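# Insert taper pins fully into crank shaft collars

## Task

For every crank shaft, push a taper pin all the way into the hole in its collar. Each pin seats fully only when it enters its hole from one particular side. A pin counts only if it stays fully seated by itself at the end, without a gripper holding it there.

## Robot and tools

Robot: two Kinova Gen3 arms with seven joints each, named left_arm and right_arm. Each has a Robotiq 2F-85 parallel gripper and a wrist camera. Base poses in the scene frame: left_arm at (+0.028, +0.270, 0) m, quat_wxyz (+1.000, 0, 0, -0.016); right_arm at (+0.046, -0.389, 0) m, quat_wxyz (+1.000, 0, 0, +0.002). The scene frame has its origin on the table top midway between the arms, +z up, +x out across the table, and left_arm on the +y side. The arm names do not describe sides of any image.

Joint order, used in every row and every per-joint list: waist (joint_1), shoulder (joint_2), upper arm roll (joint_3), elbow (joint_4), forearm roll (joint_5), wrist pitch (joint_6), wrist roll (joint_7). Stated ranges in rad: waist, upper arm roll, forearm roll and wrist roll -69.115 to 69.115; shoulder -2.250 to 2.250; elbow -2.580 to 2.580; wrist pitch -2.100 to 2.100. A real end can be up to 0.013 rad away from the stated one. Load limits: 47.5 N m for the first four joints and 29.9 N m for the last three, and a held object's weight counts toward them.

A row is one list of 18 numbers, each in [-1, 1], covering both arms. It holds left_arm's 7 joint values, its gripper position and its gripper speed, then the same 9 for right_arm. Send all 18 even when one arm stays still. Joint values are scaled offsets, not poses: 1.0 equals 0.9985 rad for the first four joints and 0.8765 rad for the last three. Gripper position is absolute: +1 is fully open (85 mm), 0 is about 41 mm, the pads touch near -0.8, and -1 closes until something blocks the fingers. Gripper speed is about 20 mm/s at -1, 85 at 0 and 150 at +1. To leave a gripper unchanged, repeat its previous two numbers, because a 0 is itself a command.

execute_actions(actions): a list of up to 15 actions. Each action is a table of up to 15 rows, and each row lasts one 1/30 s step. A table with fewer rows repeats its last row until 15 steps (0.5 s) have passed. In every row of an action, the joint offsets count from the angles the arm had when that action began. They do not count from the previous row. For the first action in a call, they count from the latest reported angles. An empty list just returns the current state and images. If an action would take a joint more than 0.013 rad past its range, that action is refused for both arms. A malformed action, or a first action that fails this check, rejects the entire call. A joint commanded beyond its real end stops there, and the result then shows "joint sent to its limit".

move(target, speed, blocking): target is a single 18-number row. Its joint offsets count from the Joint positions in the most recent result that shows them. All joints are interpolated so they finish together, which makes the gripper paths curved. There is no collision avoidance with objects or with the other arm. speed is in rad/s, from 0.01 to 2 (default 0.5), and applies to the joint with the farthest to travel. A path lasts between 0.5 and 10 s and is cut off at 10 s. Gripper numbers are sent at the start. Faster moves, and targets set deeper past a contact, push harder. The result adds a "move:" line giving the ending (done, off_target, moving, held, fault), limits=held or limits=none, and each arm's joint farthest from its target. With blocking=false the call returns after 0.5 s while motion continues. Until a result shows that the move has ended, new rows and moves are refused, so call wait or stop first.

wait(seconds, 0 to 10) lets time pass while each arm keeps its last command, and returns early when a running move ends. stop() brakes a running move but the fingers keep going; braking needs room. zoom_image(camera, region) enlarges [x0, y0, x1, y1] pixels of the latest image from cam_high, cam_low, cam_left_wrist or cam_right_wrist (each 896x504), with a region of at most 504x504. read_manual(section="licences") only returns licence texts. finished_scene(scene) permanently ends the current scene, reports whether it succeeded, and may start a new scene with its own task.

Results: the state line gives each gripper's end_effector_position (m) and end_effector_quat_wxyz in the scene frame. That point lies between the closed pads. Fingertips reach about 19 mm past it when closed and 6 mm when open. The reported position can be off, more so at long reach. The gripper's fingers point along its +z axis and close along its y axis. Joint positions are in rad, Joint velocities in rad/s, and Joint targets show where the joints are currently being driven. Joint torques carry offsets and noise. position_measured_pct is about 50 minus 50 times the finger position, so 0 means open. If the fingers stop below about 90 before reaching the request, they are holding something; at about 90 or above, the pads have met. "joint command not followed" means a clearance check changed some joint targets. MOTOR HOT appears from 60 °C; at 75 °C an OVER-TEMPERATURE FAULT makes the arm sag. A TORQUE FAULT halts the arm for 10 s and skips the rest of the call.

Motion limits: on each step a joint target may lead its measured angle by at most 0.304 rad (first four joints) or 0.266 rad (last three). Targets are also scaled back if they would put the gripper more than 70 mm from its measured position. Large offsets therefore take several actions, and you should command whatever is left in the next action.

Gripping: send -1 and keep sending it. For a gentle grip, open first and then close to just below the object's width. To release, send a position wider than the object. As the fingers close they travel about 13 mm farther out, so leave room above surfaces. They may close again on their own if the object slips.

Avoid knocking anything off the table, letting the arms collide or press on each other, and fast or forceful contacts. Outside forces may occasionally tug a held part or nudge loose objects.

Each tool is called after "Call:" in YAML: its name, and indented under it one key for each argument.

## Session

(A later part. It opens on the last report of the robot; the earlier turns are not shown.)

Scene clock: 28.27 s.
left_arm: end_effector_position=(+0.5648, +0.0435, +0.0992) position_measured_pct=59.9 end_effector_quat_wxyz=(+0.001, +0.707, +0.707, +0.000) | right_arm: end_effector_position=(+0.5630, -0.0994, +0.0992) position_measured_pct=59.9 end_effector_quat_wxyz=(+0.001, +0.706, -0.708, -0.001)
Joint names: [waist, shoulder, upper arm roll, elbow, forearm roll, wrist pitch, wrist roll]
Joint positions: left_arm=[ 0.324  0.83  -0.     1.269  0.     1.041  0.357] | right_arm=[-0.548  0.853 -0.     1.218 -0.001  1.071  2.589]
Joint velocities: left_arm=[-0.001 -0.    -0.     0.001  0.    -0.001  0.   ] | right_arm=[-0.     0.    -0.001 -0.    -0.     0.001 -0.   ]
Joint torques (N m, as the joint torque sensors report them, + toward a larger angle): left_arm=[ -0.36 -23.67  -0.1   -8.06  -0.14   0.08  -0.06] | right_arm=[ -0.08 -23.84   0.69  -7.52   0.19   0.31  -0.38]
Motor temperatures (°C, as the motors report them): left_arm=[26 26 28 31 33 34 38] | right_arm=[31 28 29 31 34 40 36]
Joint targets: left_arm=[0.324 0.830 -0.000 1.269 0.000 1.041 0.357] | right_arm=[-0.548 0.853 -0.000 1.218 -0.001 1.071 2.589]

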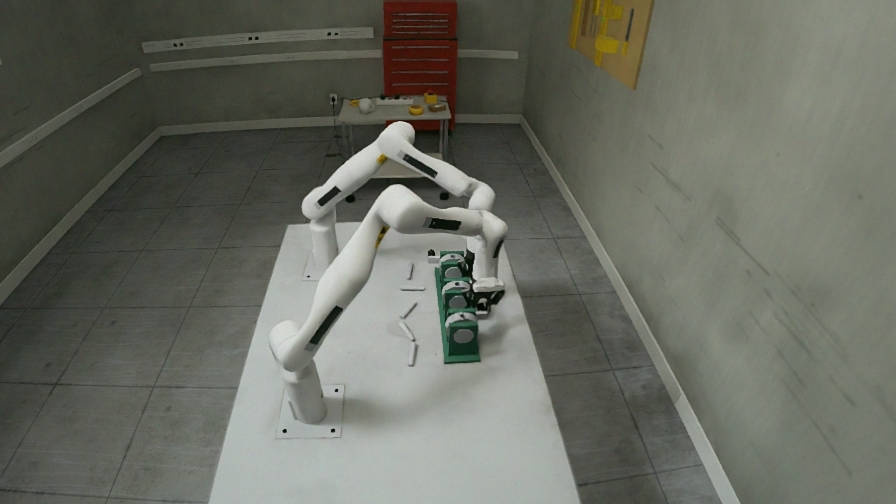

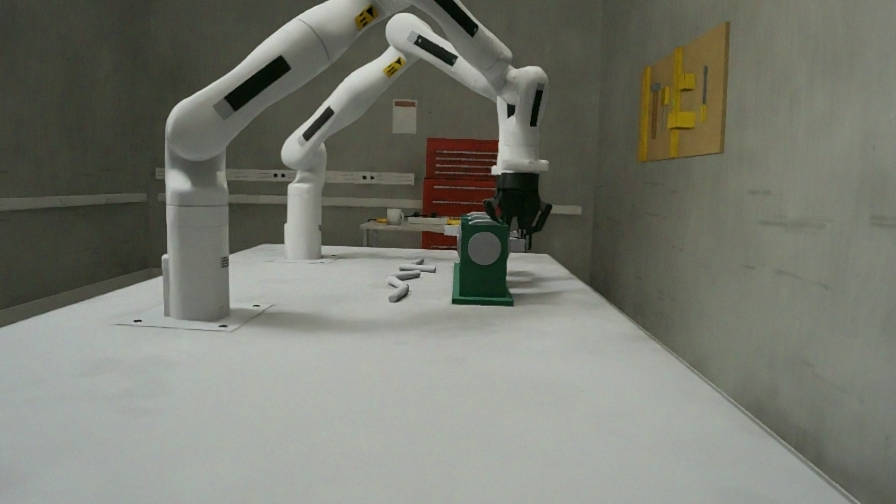

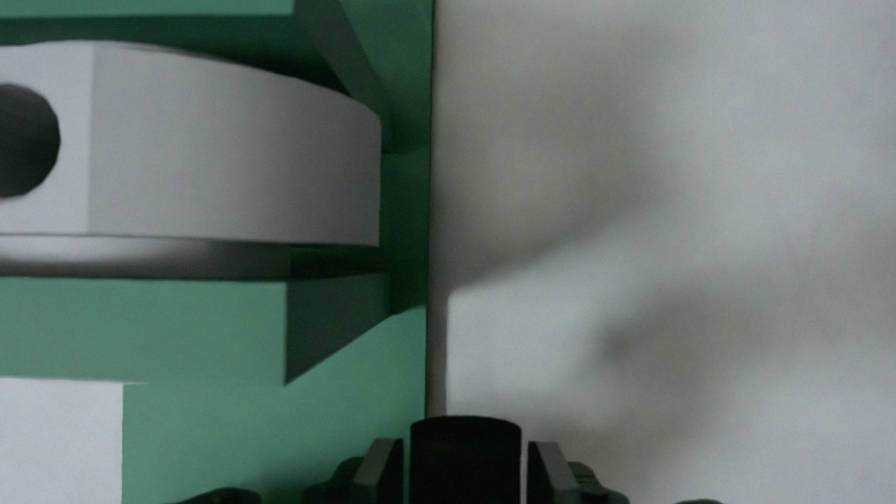

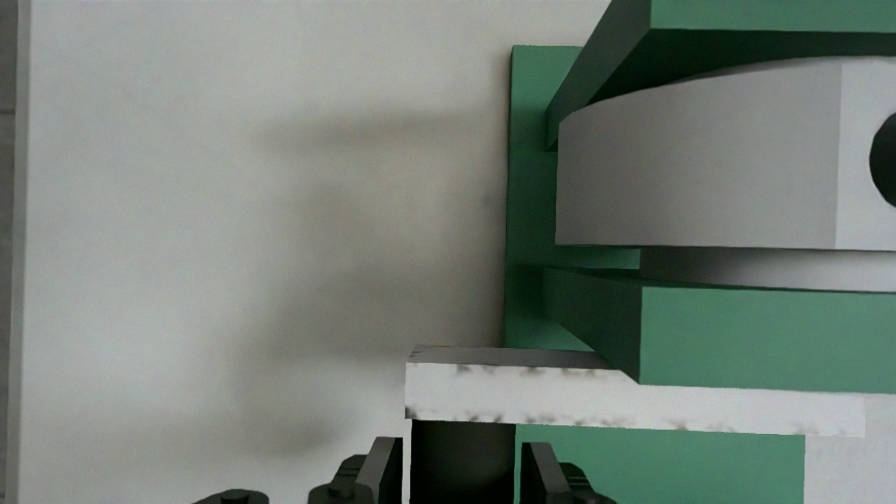

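Call:
move:
  target: [0,-0.1028,0,-0.143,0,0.2817,0,0,0,0,-0.0983,0,-0.145,0,0.2767,0,0,0]
  speed: 0.5

Call:
move:
  target: [0.011,-0.4917,0,0.829,0,-0.3844,0.011,0,0,-0.1606,-0.491,0,0.8425,0,-0.4003,-0.3605,0,0]
  speed: 1.0

Scene clock: 31.57 s.
left_arm: end_effector_position=(+0.5639, +0.0438, +0.2001) position_measured_pct=50.0 end_effector_quat_wxyz=(-0.000, +0.707, +0.707, -0.000) | right_arm: end_effector_position=(+0.5628, -0.0995, +0.1997) position_measured_pct=50.0 end_effector_quat_wxyz=(+0.000, +0.706, -0.708, -0.001)
Joint names: [waist, shoulder, upper arm roll, elbow, forearm roll, wrist pitch, wrist roll]
Joint positions: left_arm=[ 0.324  0.727 -0.     1.126  0.     1.288  0.357] | right_arm=[-0.548  0.755 -0.     1.073 -0.001  1.314  2.589]
Joint velocities: left_arm=[-0.    -0.002 -0.    -0.001 -0.    -0.     0.   ] | right_arm=[-0.    -0.001 -0.001 -0.    -0.     0.    -0.   ]
Joint torques (N m, as the joint torque sensors report them, + toward a larger angle): left_arm=[ -0.48 -22.75  -0.01  -8.63  -0.04   0.16  -0.01] | right_arm=[  0.12 -23.1    0.27  -8.46   0.22   0.17  -0.09]
Motor temperatures (°C, as the motors report them): left_arm=[26 27 28 31 33 34 38] | right_arm=[31 28 29 31 34 40 36]
Joint targets: left_arm=[0.324 0.727 -0.000 1.126 0.000 1.288 0.357] | right_arm=[-0.548 0.755 -0.000 1.073 -0.001 1.314 2.589]
move: done; limits=none; left_arm: farthest joint: the waist, 0.000 radians from its target (0.000 radians at the start); right_arm: farthest joint: the waist, 0.000 radians from its target (0.000 radians at the start)

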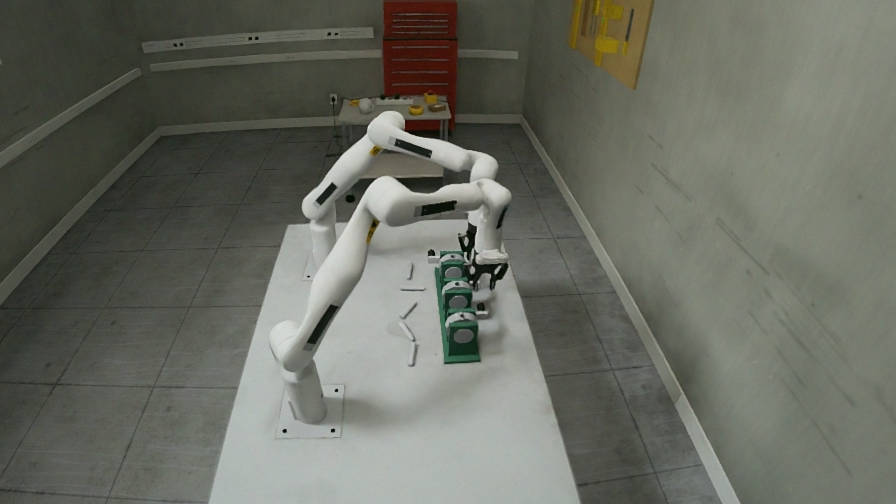

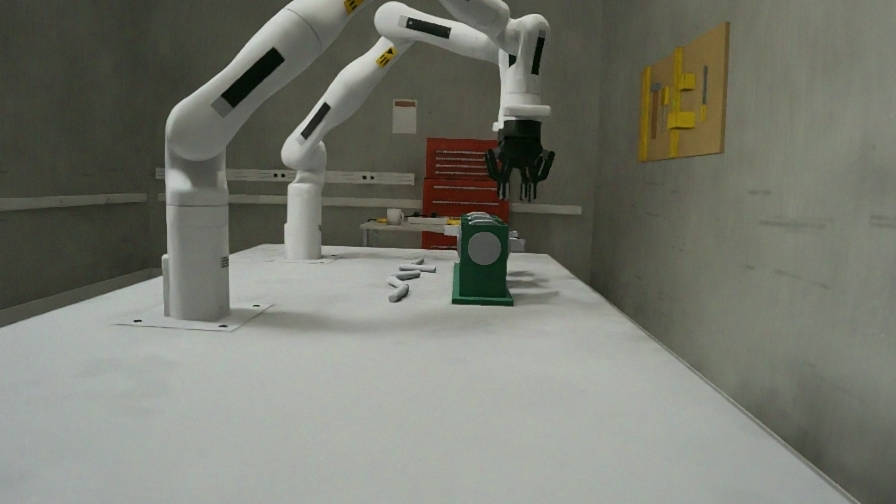

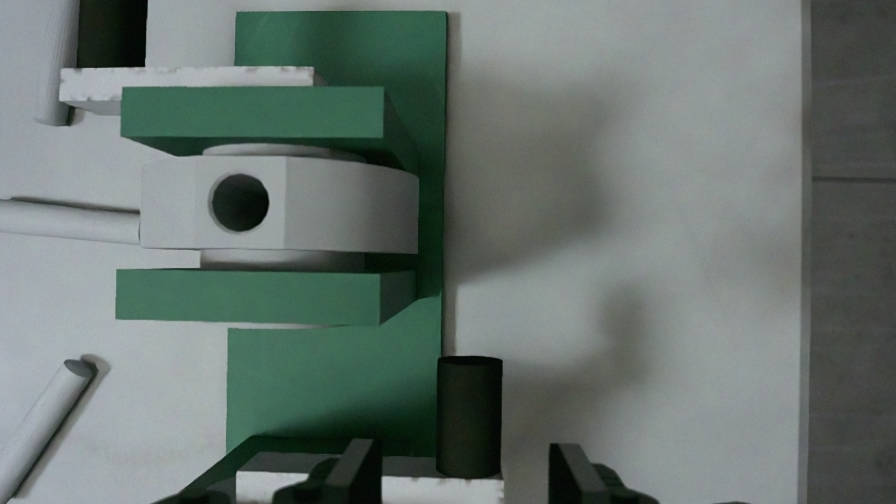

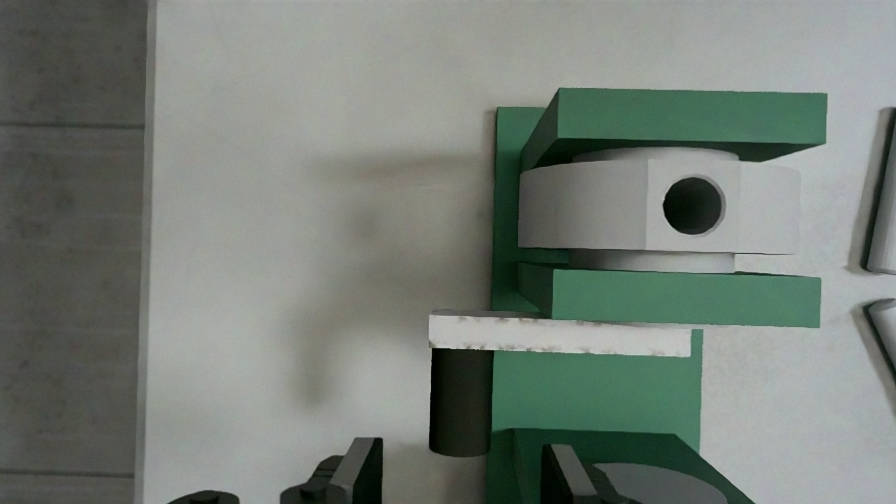

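Scene clock: 33.13 s.
left_arm: end_effector_position=(+0.3494, +0.1196, +0.1999) position_measured_pct=50.0 end_effector_quat_wxyz=(-0.000, +0.708, +0.707, -0.000) | right_arm: end_effector_position=(+0.3401, -0.1672, +0.1997) position_measured_pct=50.0 end_effector_quat_wxyz=(-0.001, -0.649, +0.761, +0.000)
Joint names: [waist, shoulder, upper arm roll, elbow, forearm roll, wrist pitch, wrist roll]
Joint positions: left_arm=[ 0.335  0.237 -0.     1.954  0.     0.951  0.366] | right_arm=[-0.708  0.265 -0.     1.915 -0.001  0.963  2.273]
Joint velocities: left_arm=[ 0.    -0.002  0.001  0.     0.    -0.002  0.   ] | right_arm=[-0.001 -0.001 -0.     0.001  0.    -0.     0.   ]
Joint torques (N m, as the joint torque sensors report them, + toward a larger angle): left_arm=[ -0.24 -12.72  -0.29  -7.84  -0.1    0.02   0.09] | right_arm=[ -0.03 -12.99   0.29  -7.01   0.15   0.17  -0.04]
Motor temperatures (°C, as the motors report them): left_arm=[26 27 28 31 33 34 38] | right_arm=[31 28 29 31 34 40 36]
Joint targets: left_arm=[0.335 0.236 -0.000 1.954 0.000 0.951 0.366] | right_arm=[-0.708 0.265 -0.000 1.915 -0.001 0.963 2.273]
move: done; limits=none; left_arm: farthest joint: the shoulder, 0.001 radians from its target (0.491 radians at the start); right_arm: farthest joint: the shoulder, 0.001 radians from its target (0.491 radians at the start)

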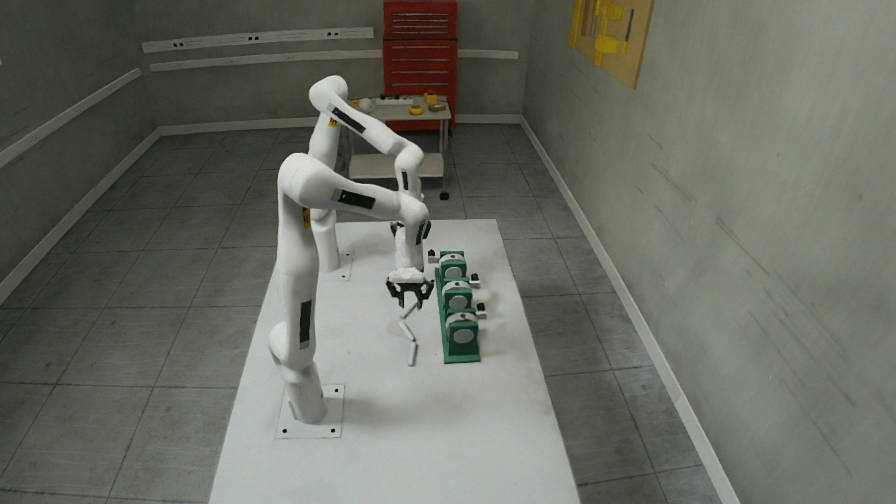

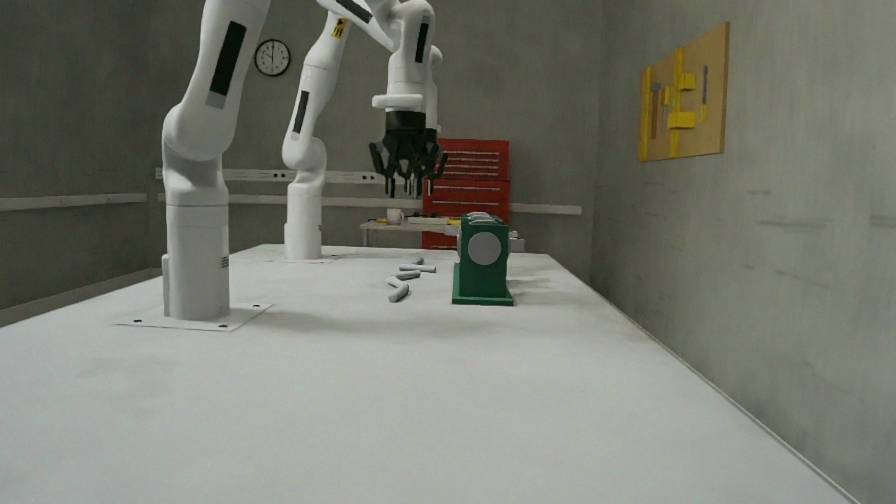

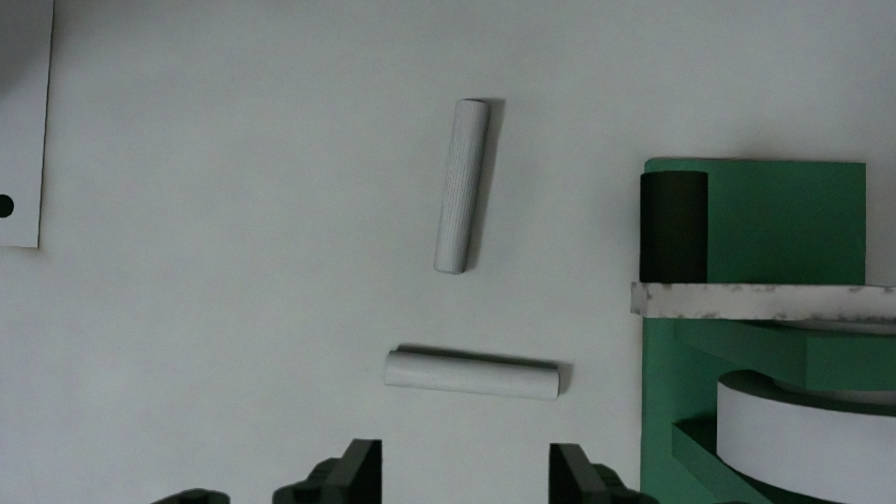

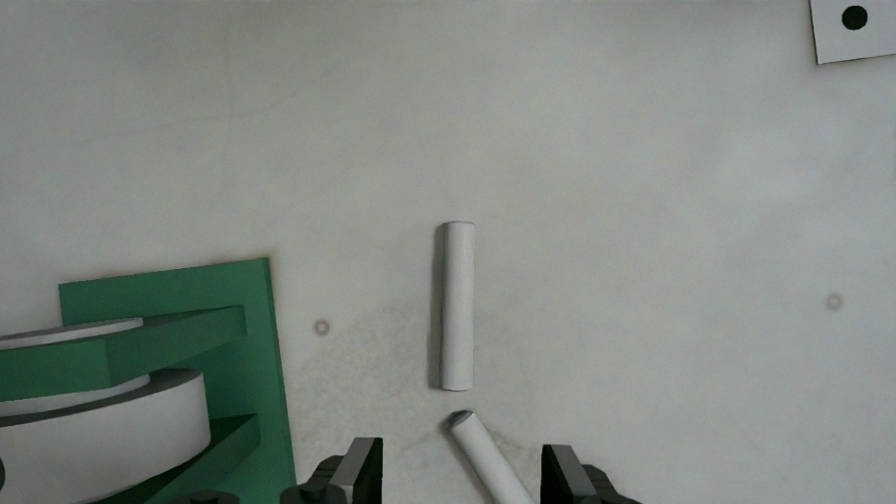

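Call:
zoom_image:
  camera: "cam_right_wrist"
  region: [370,210,560,400]

Call:
zoom_image:
  camera: "cam_left_wrist"
  region: [370,90,580,410]

Region (370, 210, 560, 400) of cam_right_wrist's 896x504 image, scaled by 2.653.

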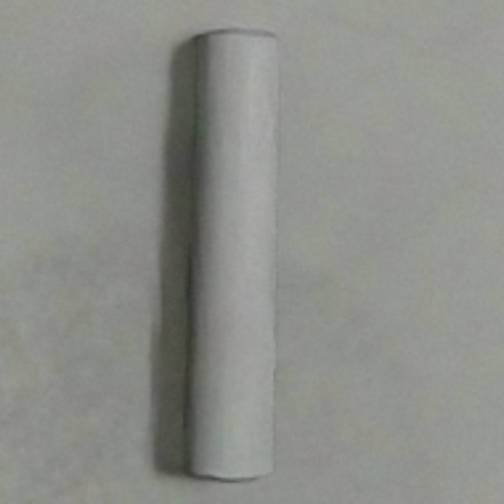

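Region (370, 90, 580, 410) of cam_left_wrist's 896x504 image, scaled by 1.575; it fills the left 331 columns of this view, and the rest is white.

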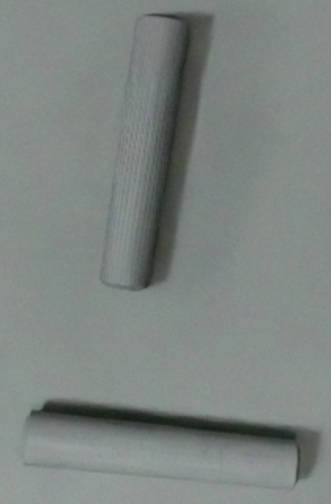

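Call:
zoom_image:
  camera: "cam_left_wrist"
  region: [380,90,560,280]

Call:
zoom_image:
  camera: "cam_left_wrist"
  region: [380,320,580,430]

Call:
zoom_image:
  camera: "cam_high"
  region: [385,290,435,375]

Region (380, 90, 560, 280) of cam_left_wrist's 896x504 image, scaled by 2.653; it fills the left 477 columns of this view, and the rest is white.

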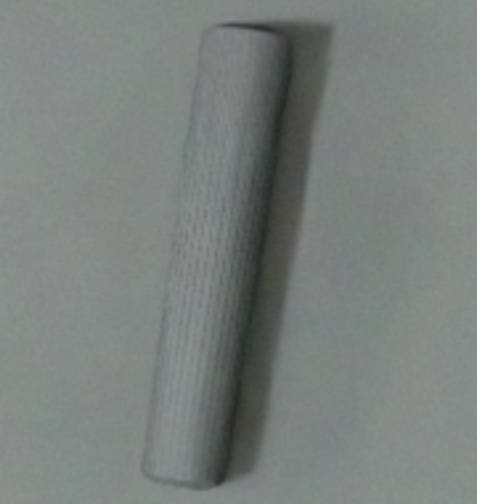

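Region (380, 320, 580, 430) of cam_left_wrist's 896x504 image, scaled by 2.520; it fills the top 277 rows of this view, and the rest is white.

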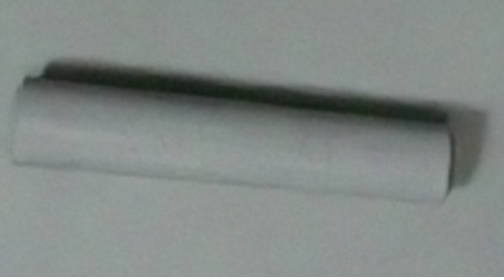

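Region (385, 290, 435, 375) of cam_high's 896x504 image, scaled by 5.929, with more detail than that image has; it fills the left 296 columns of this view, and the rest is white.

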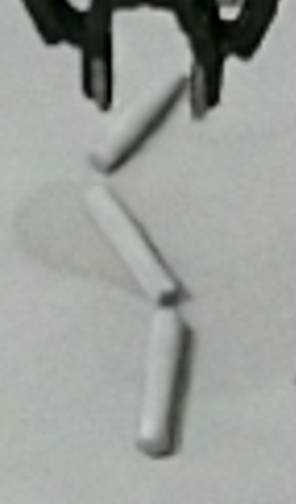

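Call:
move:
  target: [-0.3655,0.0875,0,0.2244,0,-0.3558,1,0,0,-0.2257,0.23,0,-0.0467,0,-0.2105,0.406,0,0]
  speed: 1.2

Call:
execute_actions:
  actions:
    - [[0,0,0,0,0,0,1,0,0,0,0,0,0,0,0,0,0,0]]
    - [[0,0,0,0,0,0,1,0,0,0,0,0,0,0,0,0,0,0]]
    - [[0,0,0,0,0,0,0.6,0,0,0,0,0,0,0,0,0,0,0]]

Scene clock: 35.73 s.
left_arm: end_effector_position=(+0.3492, +0.2443, +0.1202) position_measured_pct=50.0 end_effector_quat_wxyz=(-0.000, +0.165, +0.986, +0.000) | right_arm: end_effector_position=(+0.3146, -0.0644, +0.1200) position_measured_pct=50.0 end_effector_quat_wxyz=(-0.000, +0.840, -0.543, -0.000)
Joint names: [waist, shoulder, upper arm roll, elbow, forearm roll, wrist pitch, wrist roll]
Joint positions: left_arm=[-0.029  0.324 -0.     2.178  0.     0.64   1.243] | right_arm=[-0.933  0.495 -0.     1.868 -0.001  0.779  2.629]
Joint velocities: left_arm=[-0.003  0.     0.002  0.001  0.     0.001  0.   ] | right_arm=[-0.001  0.001  0.001  0.002 -0.    -0.001  0.   ]
Joint torques (N m, as the joint torque sensors report them, + toward a larger angle): left_arm=[  0.29 -12.    -0.11  -5.75   0.04   0.09  -0.29] | right_arm=[  0.33 -16.43   0.5   -5.97   0.     0.17  -0.31]
Motor temperatures (°C, as the motors report them): left_arm=[26 27 28 31 33 34 38] | right_arm=[31 28 29 31 34 40 36]
Joint targets: left_arm=[-0.030 0.324 -0.000 2.178 0.000 0.640 1.243] | right_arm=[-0.934 0.495 -0.000 1.868 -0.001 0.779 2.629]
move: done; limits=none; left_arm: farthest joint: the waist, 0.001 radians from its target (0.365 radians at the start); right_arm: farthest joint: the waist, 0.000 radians from its target (0.225 radians at the start)

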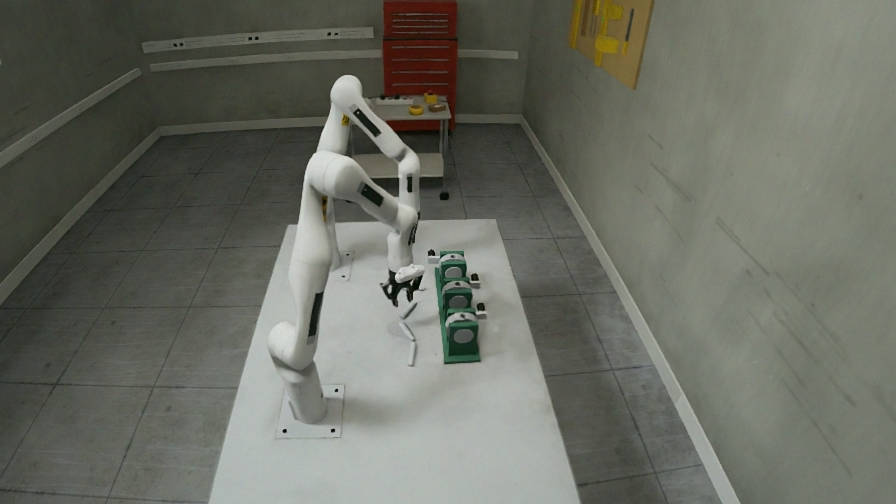

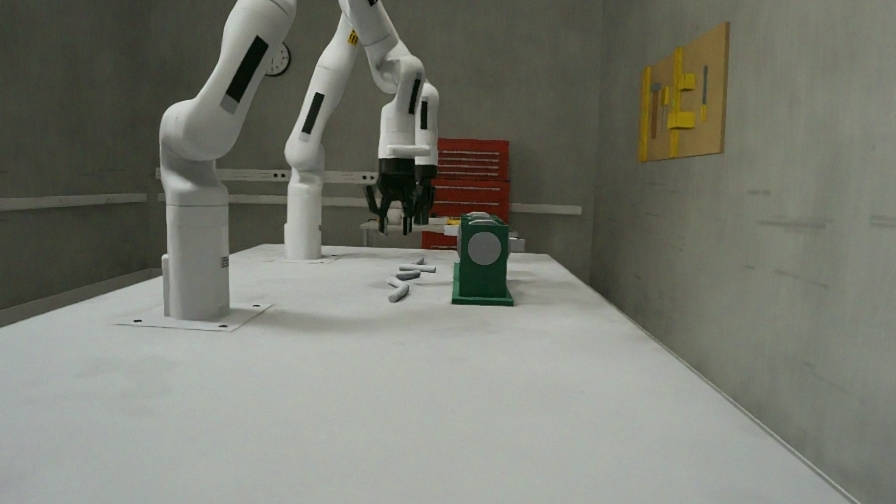

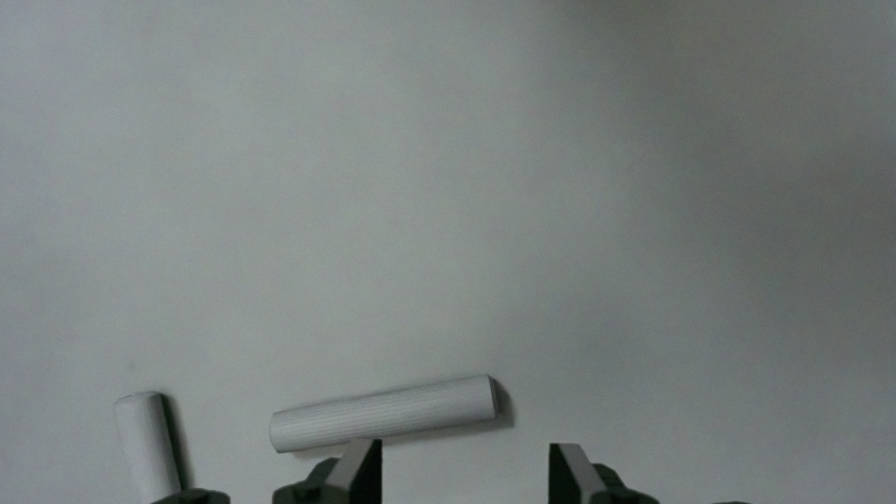

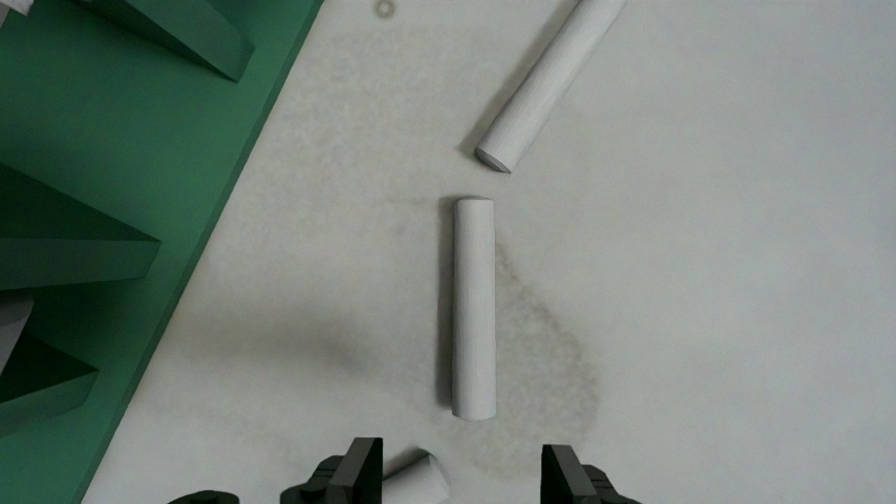

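Scene clock: 37.23 s.
left_arm: end_effector_position=(+0.3492, +0.2443, +0.1202) position_measured_pct=50.0 end_effector_quat_wxyz=(+0.000, -0.607, +0.795, +0.000) | right_arm: end_effector_position=(+0.3146, -0.0644, +0.1200) position_measured_pct=50.0 end_effector_quat_wxyz=(-0.000, +0.840, -0.543, -0.000)
Joint names: [waist, shoulder, upper arm roll, elbow, forearm roll, wrist pitch, wrist roll]
Joint positions: left_arm=[-0.029  0.324 -0.     2.178  0.     0.64   2.879] | right_arm=[-0.933  0.495 -0.     1.868 -0.001  0.779  2.629]
Joint velocities: left_arm=[ 0.    -0.001 -0.001 -0.    -0.    -0.001  0.041] | right_arm=[ 0.    -0.001 -0.001 -0.    -0.     0.     0.   ]
Joint torques (N m, as the joint torque sensors report them, + toward a larger angle): left_arm=[ -0.2  -12.17  -0.57  -5.92   0.09  -0.3   -0.15] | right_arm=[ -0.66 -16.68   0.49  -6.04  -0.07   0.22  -0.07]
Motor temperatures (°C, as the motors report them): left_arm=[26 27 28 31 33 34 38] | right_arm=[31 28 29 31 34 40 36]
Joint targets: left_arm=[-0.029 0.324 -0.000 2.178 0.000 0.640 2.879] | right_arm=[-0.933 0.495 -0.000 1.868 -0.001 0.779 2.629]

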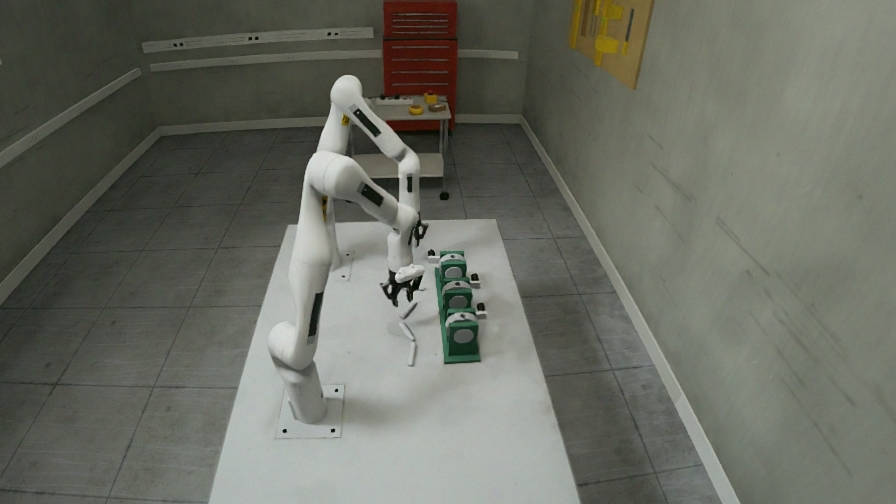

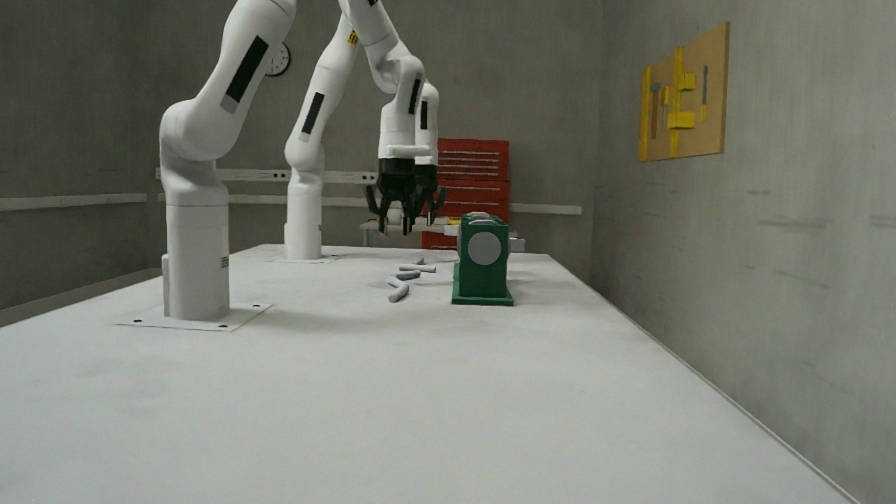

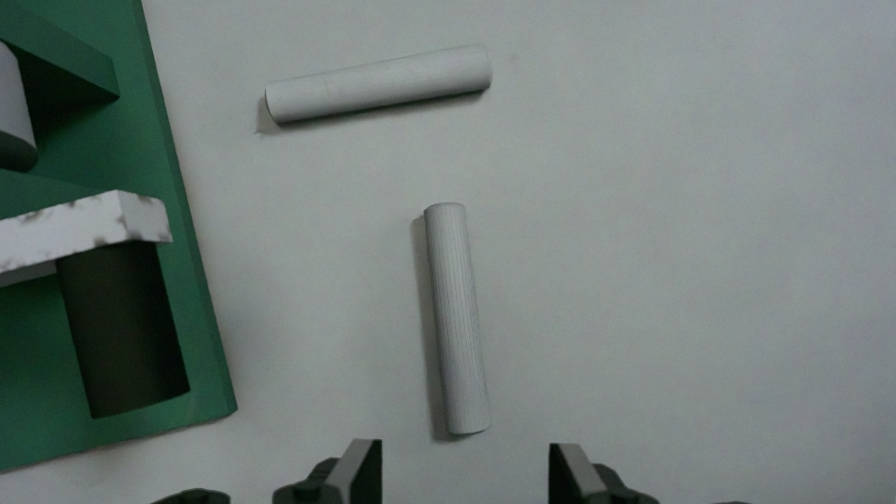

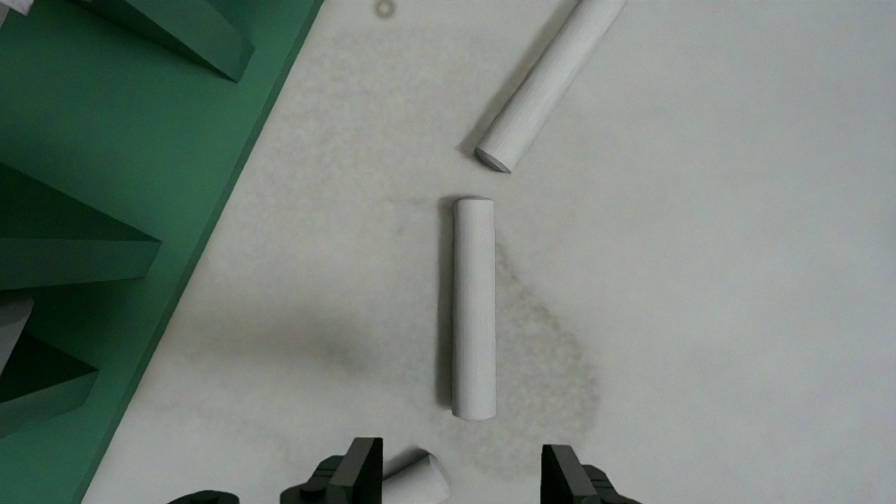

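Call:
move:
  target: [0.0125,0.2576,0,0.0914,0,-0.398,0.135,0,0,0.0015,0.186,0,0.097,0,-0.323,0.002,0,0]
  speed: 0.4

Call:
zoom_image:
  camera: "cam_low"
  region: [350,220,470,310]

Scene clock: 39.93 s.
left_arm: end_effector_position=(+0.3487, +0.2403, +0.0242) position_measured_pct=50.0 end_effector_quat_wxyz=(+0.000, -0.648, +0.761, -0.000) | right_arm: end_effector_position=(+0.3115, -0.0696, +0.0241) position_measured_pct=50.0 end_effector_quat_wxyz=(-0.000, +0.840, -0.543, -0.000)
Joint names: [waist, shoulder, upper arm roll, elbow, forearm roll, wrist pitch, wrist roll]
Joint positions: left_arm=[-0.017  0.581 -0.     2.269  0.     0.291  2.997] | right_arm=[-0.932  0.68  -0.     1.965 -0.001  0.495  2.63 ]
Joint velocities: left_arm=[ 0.001  0.002 -0.001  0.    -0.     0.001 -0.   ] | right_arm=[ 0.     0.002  0.001 -0.001  0.    -0.001  0.   ]
Joint torques (N m, as the joint torque sensors report them, + toward a larger angle): left_arm=[  0.28 -13.68   0.28  -3.07  -0.16  -0.29  -0.14] | right_arm=[ -0.2  -17.57   0.52  -3.7    0.13   0.3    0.05]
Motor temperatures (°C, as the motors report them): left_arm=[26 27 28 31 33 34 38] | right_arm=[31 29 29 31 34 40 36]
Joint targets: left_arm=[-0.017 0.581 -0.000 2.269 0.000 0.291 2.997] | right_arm=[-0.932 0.681 -0.000 1.965 -0.001 0.495 2.630]
move: done; limits=none; left_arm: farthest joint: the waist, 0.000 radians from its target (0.013 radians at the start); right_arm: farthest joint: the waist, 0.000 radians from its target (0.002 radians at the start)

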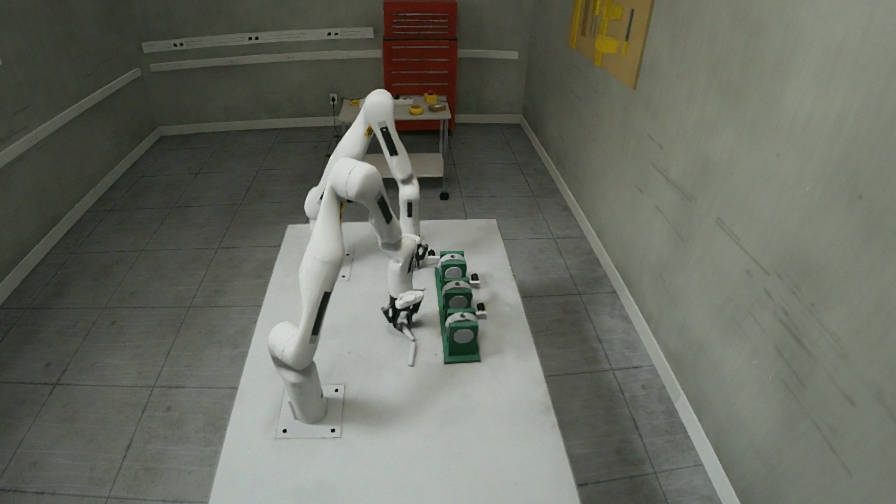

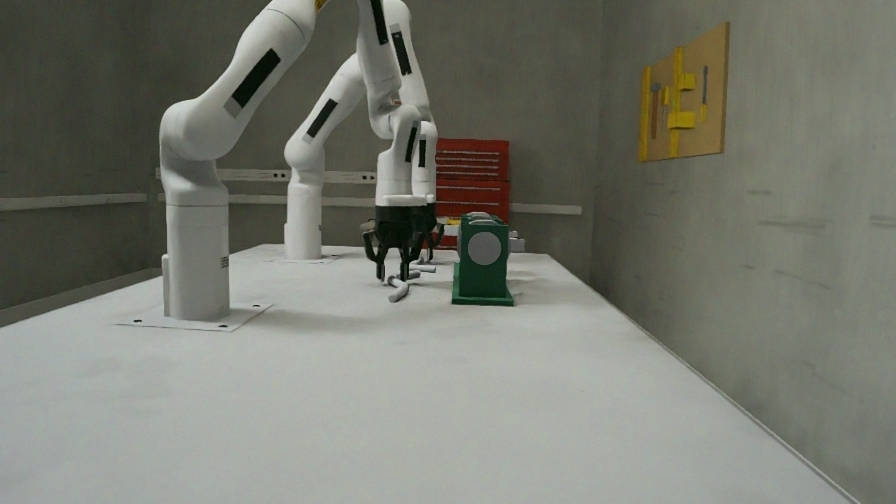

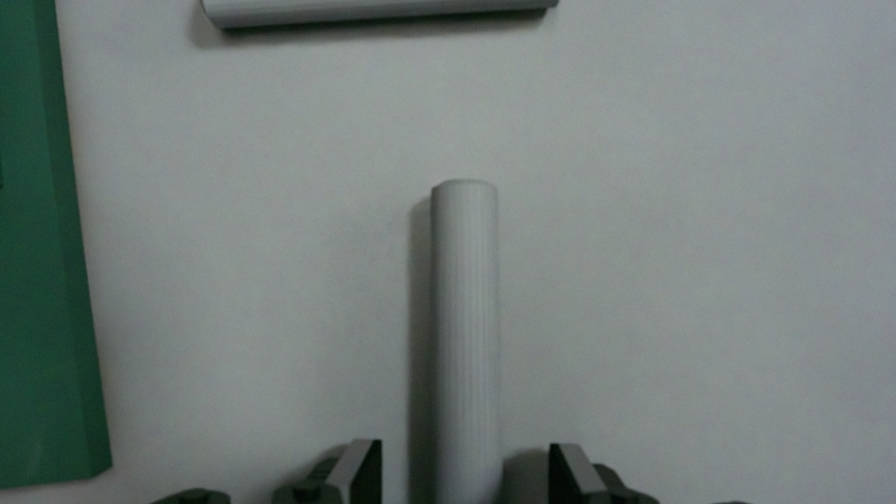

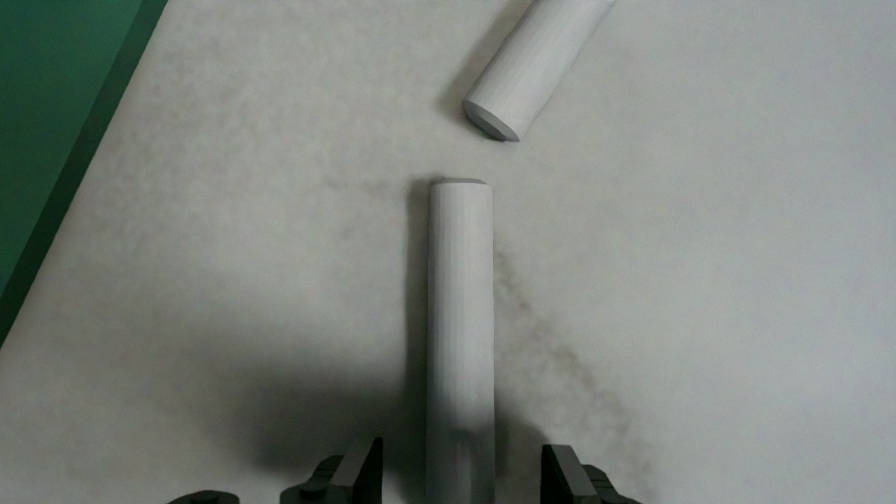

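Region (350, 220, 470, 310) of cam_low's 896x504 image, scaled by 4.200, with more detail than that image has; it fills the top 378 rows of this view, and the rest is white.

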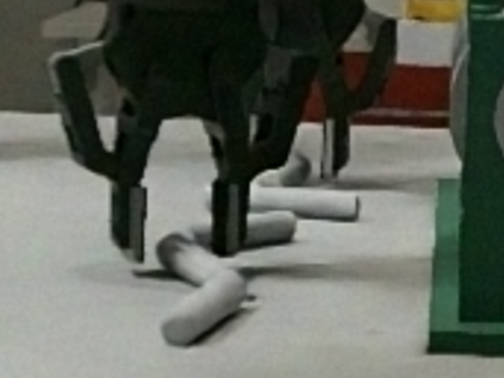

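Call:
execute_actions:
  actions:
    - [[0,0.009,0,0,0,-0.0103,0,0,0,0,0.007,0,0,0,-0.008,0,0,0]]
    - [[0,0,0,0,0,0,0,-1,0,0,0,0,0,0,0,0,-1,0]]
    - [[0,0,0,0,0,0,0,-1,0,0,0,0,0,0,0,0,-1,0]]

Scene clock: 41.80 s.
left_arm: end_effector_position=(+0.3491, +0.2404, +0.0217) position_measured_pct=77.0 end_effector_quat_wxyz=(+0.000, -0.648, +0.761, -0.000) | right_arm: end_effector_position=(+0.3119, -0.0692, +0.0217) position_measured_pct=77.0 end_effector_quat_wxyz=(-0.001, +0.840, -0.543, -0.000)
Joint names: [waist, shoulder, upper arm roll, elbow, forearm roll, wrist pitch, wrist roll]
Joint positions: left_arm=[-0.017  0.588 -0.     2.27   0.     0.282  2.997] | right_arm=[-0.932  0.686 -0.     1.965 -0.001  0.489  2.631]
Joint velocities: left_arm=[ 0.001  0.     0.001  0.    -0.     0.002  0.   ] | right_arm=[ 0.     0.001  0.001  0.001 -0.     0.    -0.   ]
Joint torques (N m, as the joint torque sensors report them, + toward a larger angle): left_arm=[ -0.01 -13.97  -0.15  -2.44   0.16  -0.28  -0.32] | right_arm=[ -0.35 -17.2    0.6   -3.99   0.1    0.3    0.07]
Motor temperatures (°C, as the motors report them): left_arm=[26 27 28 31 33 34 38] | right_arm=[31 29 29 31 34 40 36]
Joint targets: left_arm=[-0.017 0.589 -0.000 2.270 0.000 0.282 2.997] | right_arm=[-0.932 0.686 -0.000 1.965 -0.001 0.489 2.631]

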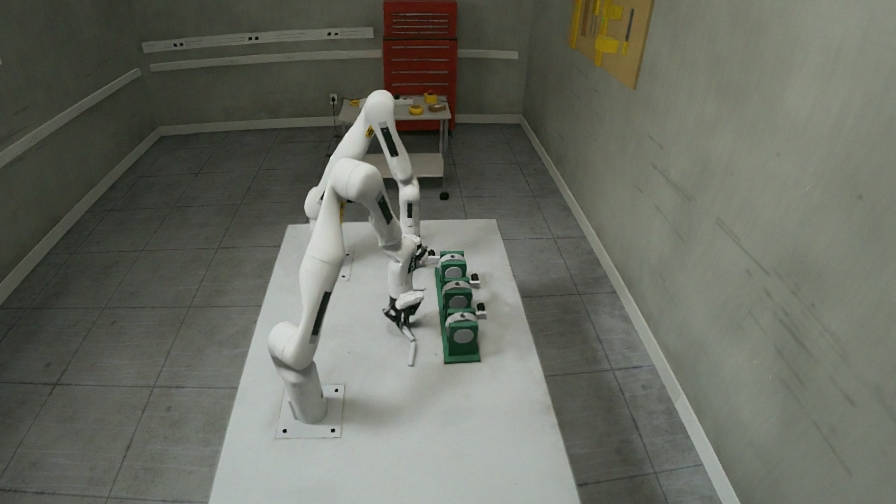

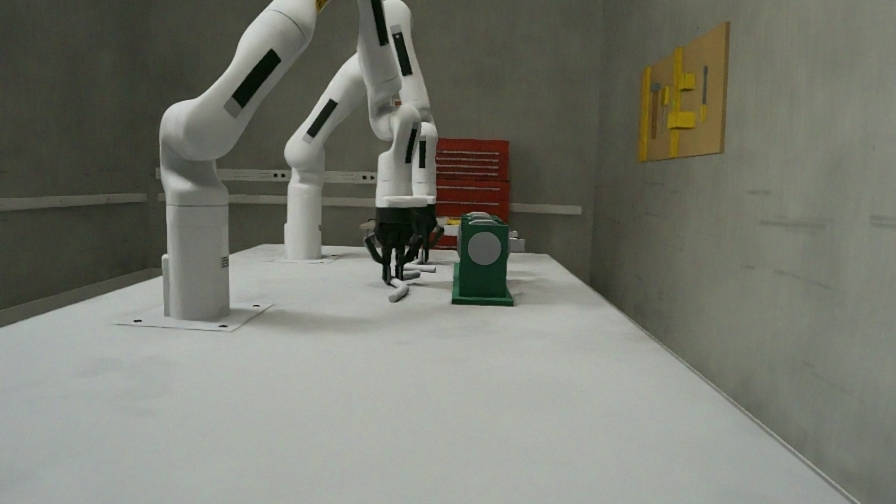

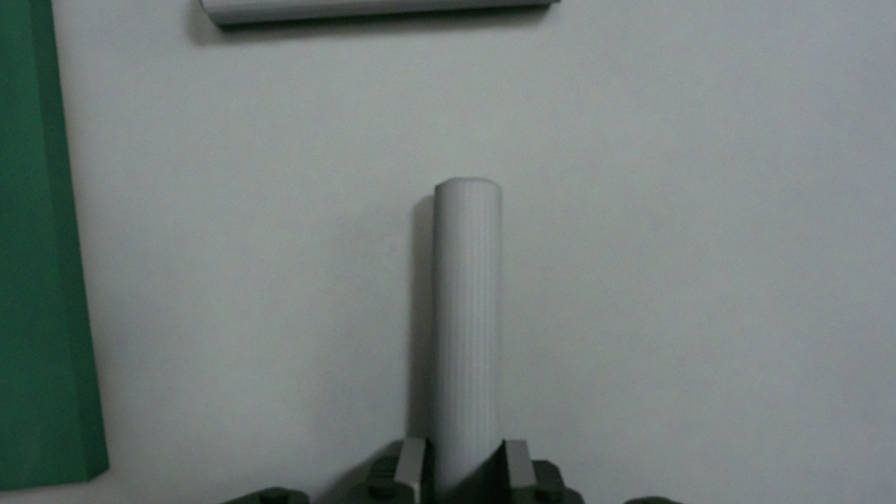

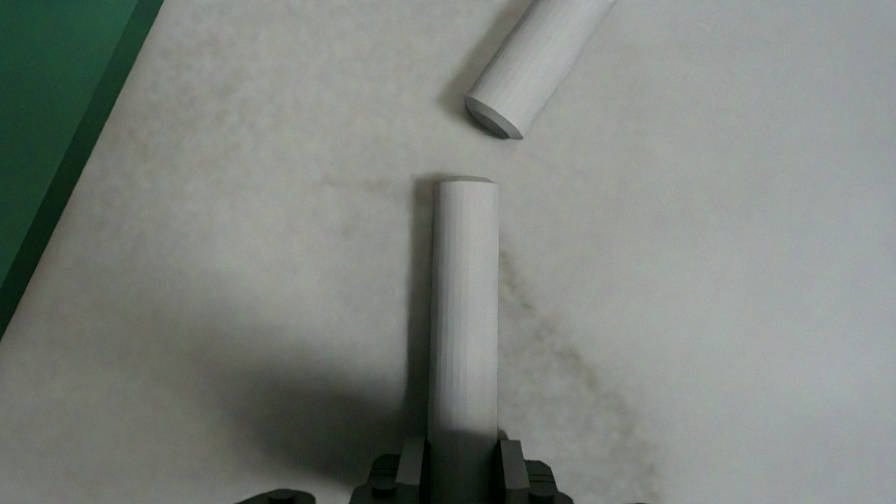

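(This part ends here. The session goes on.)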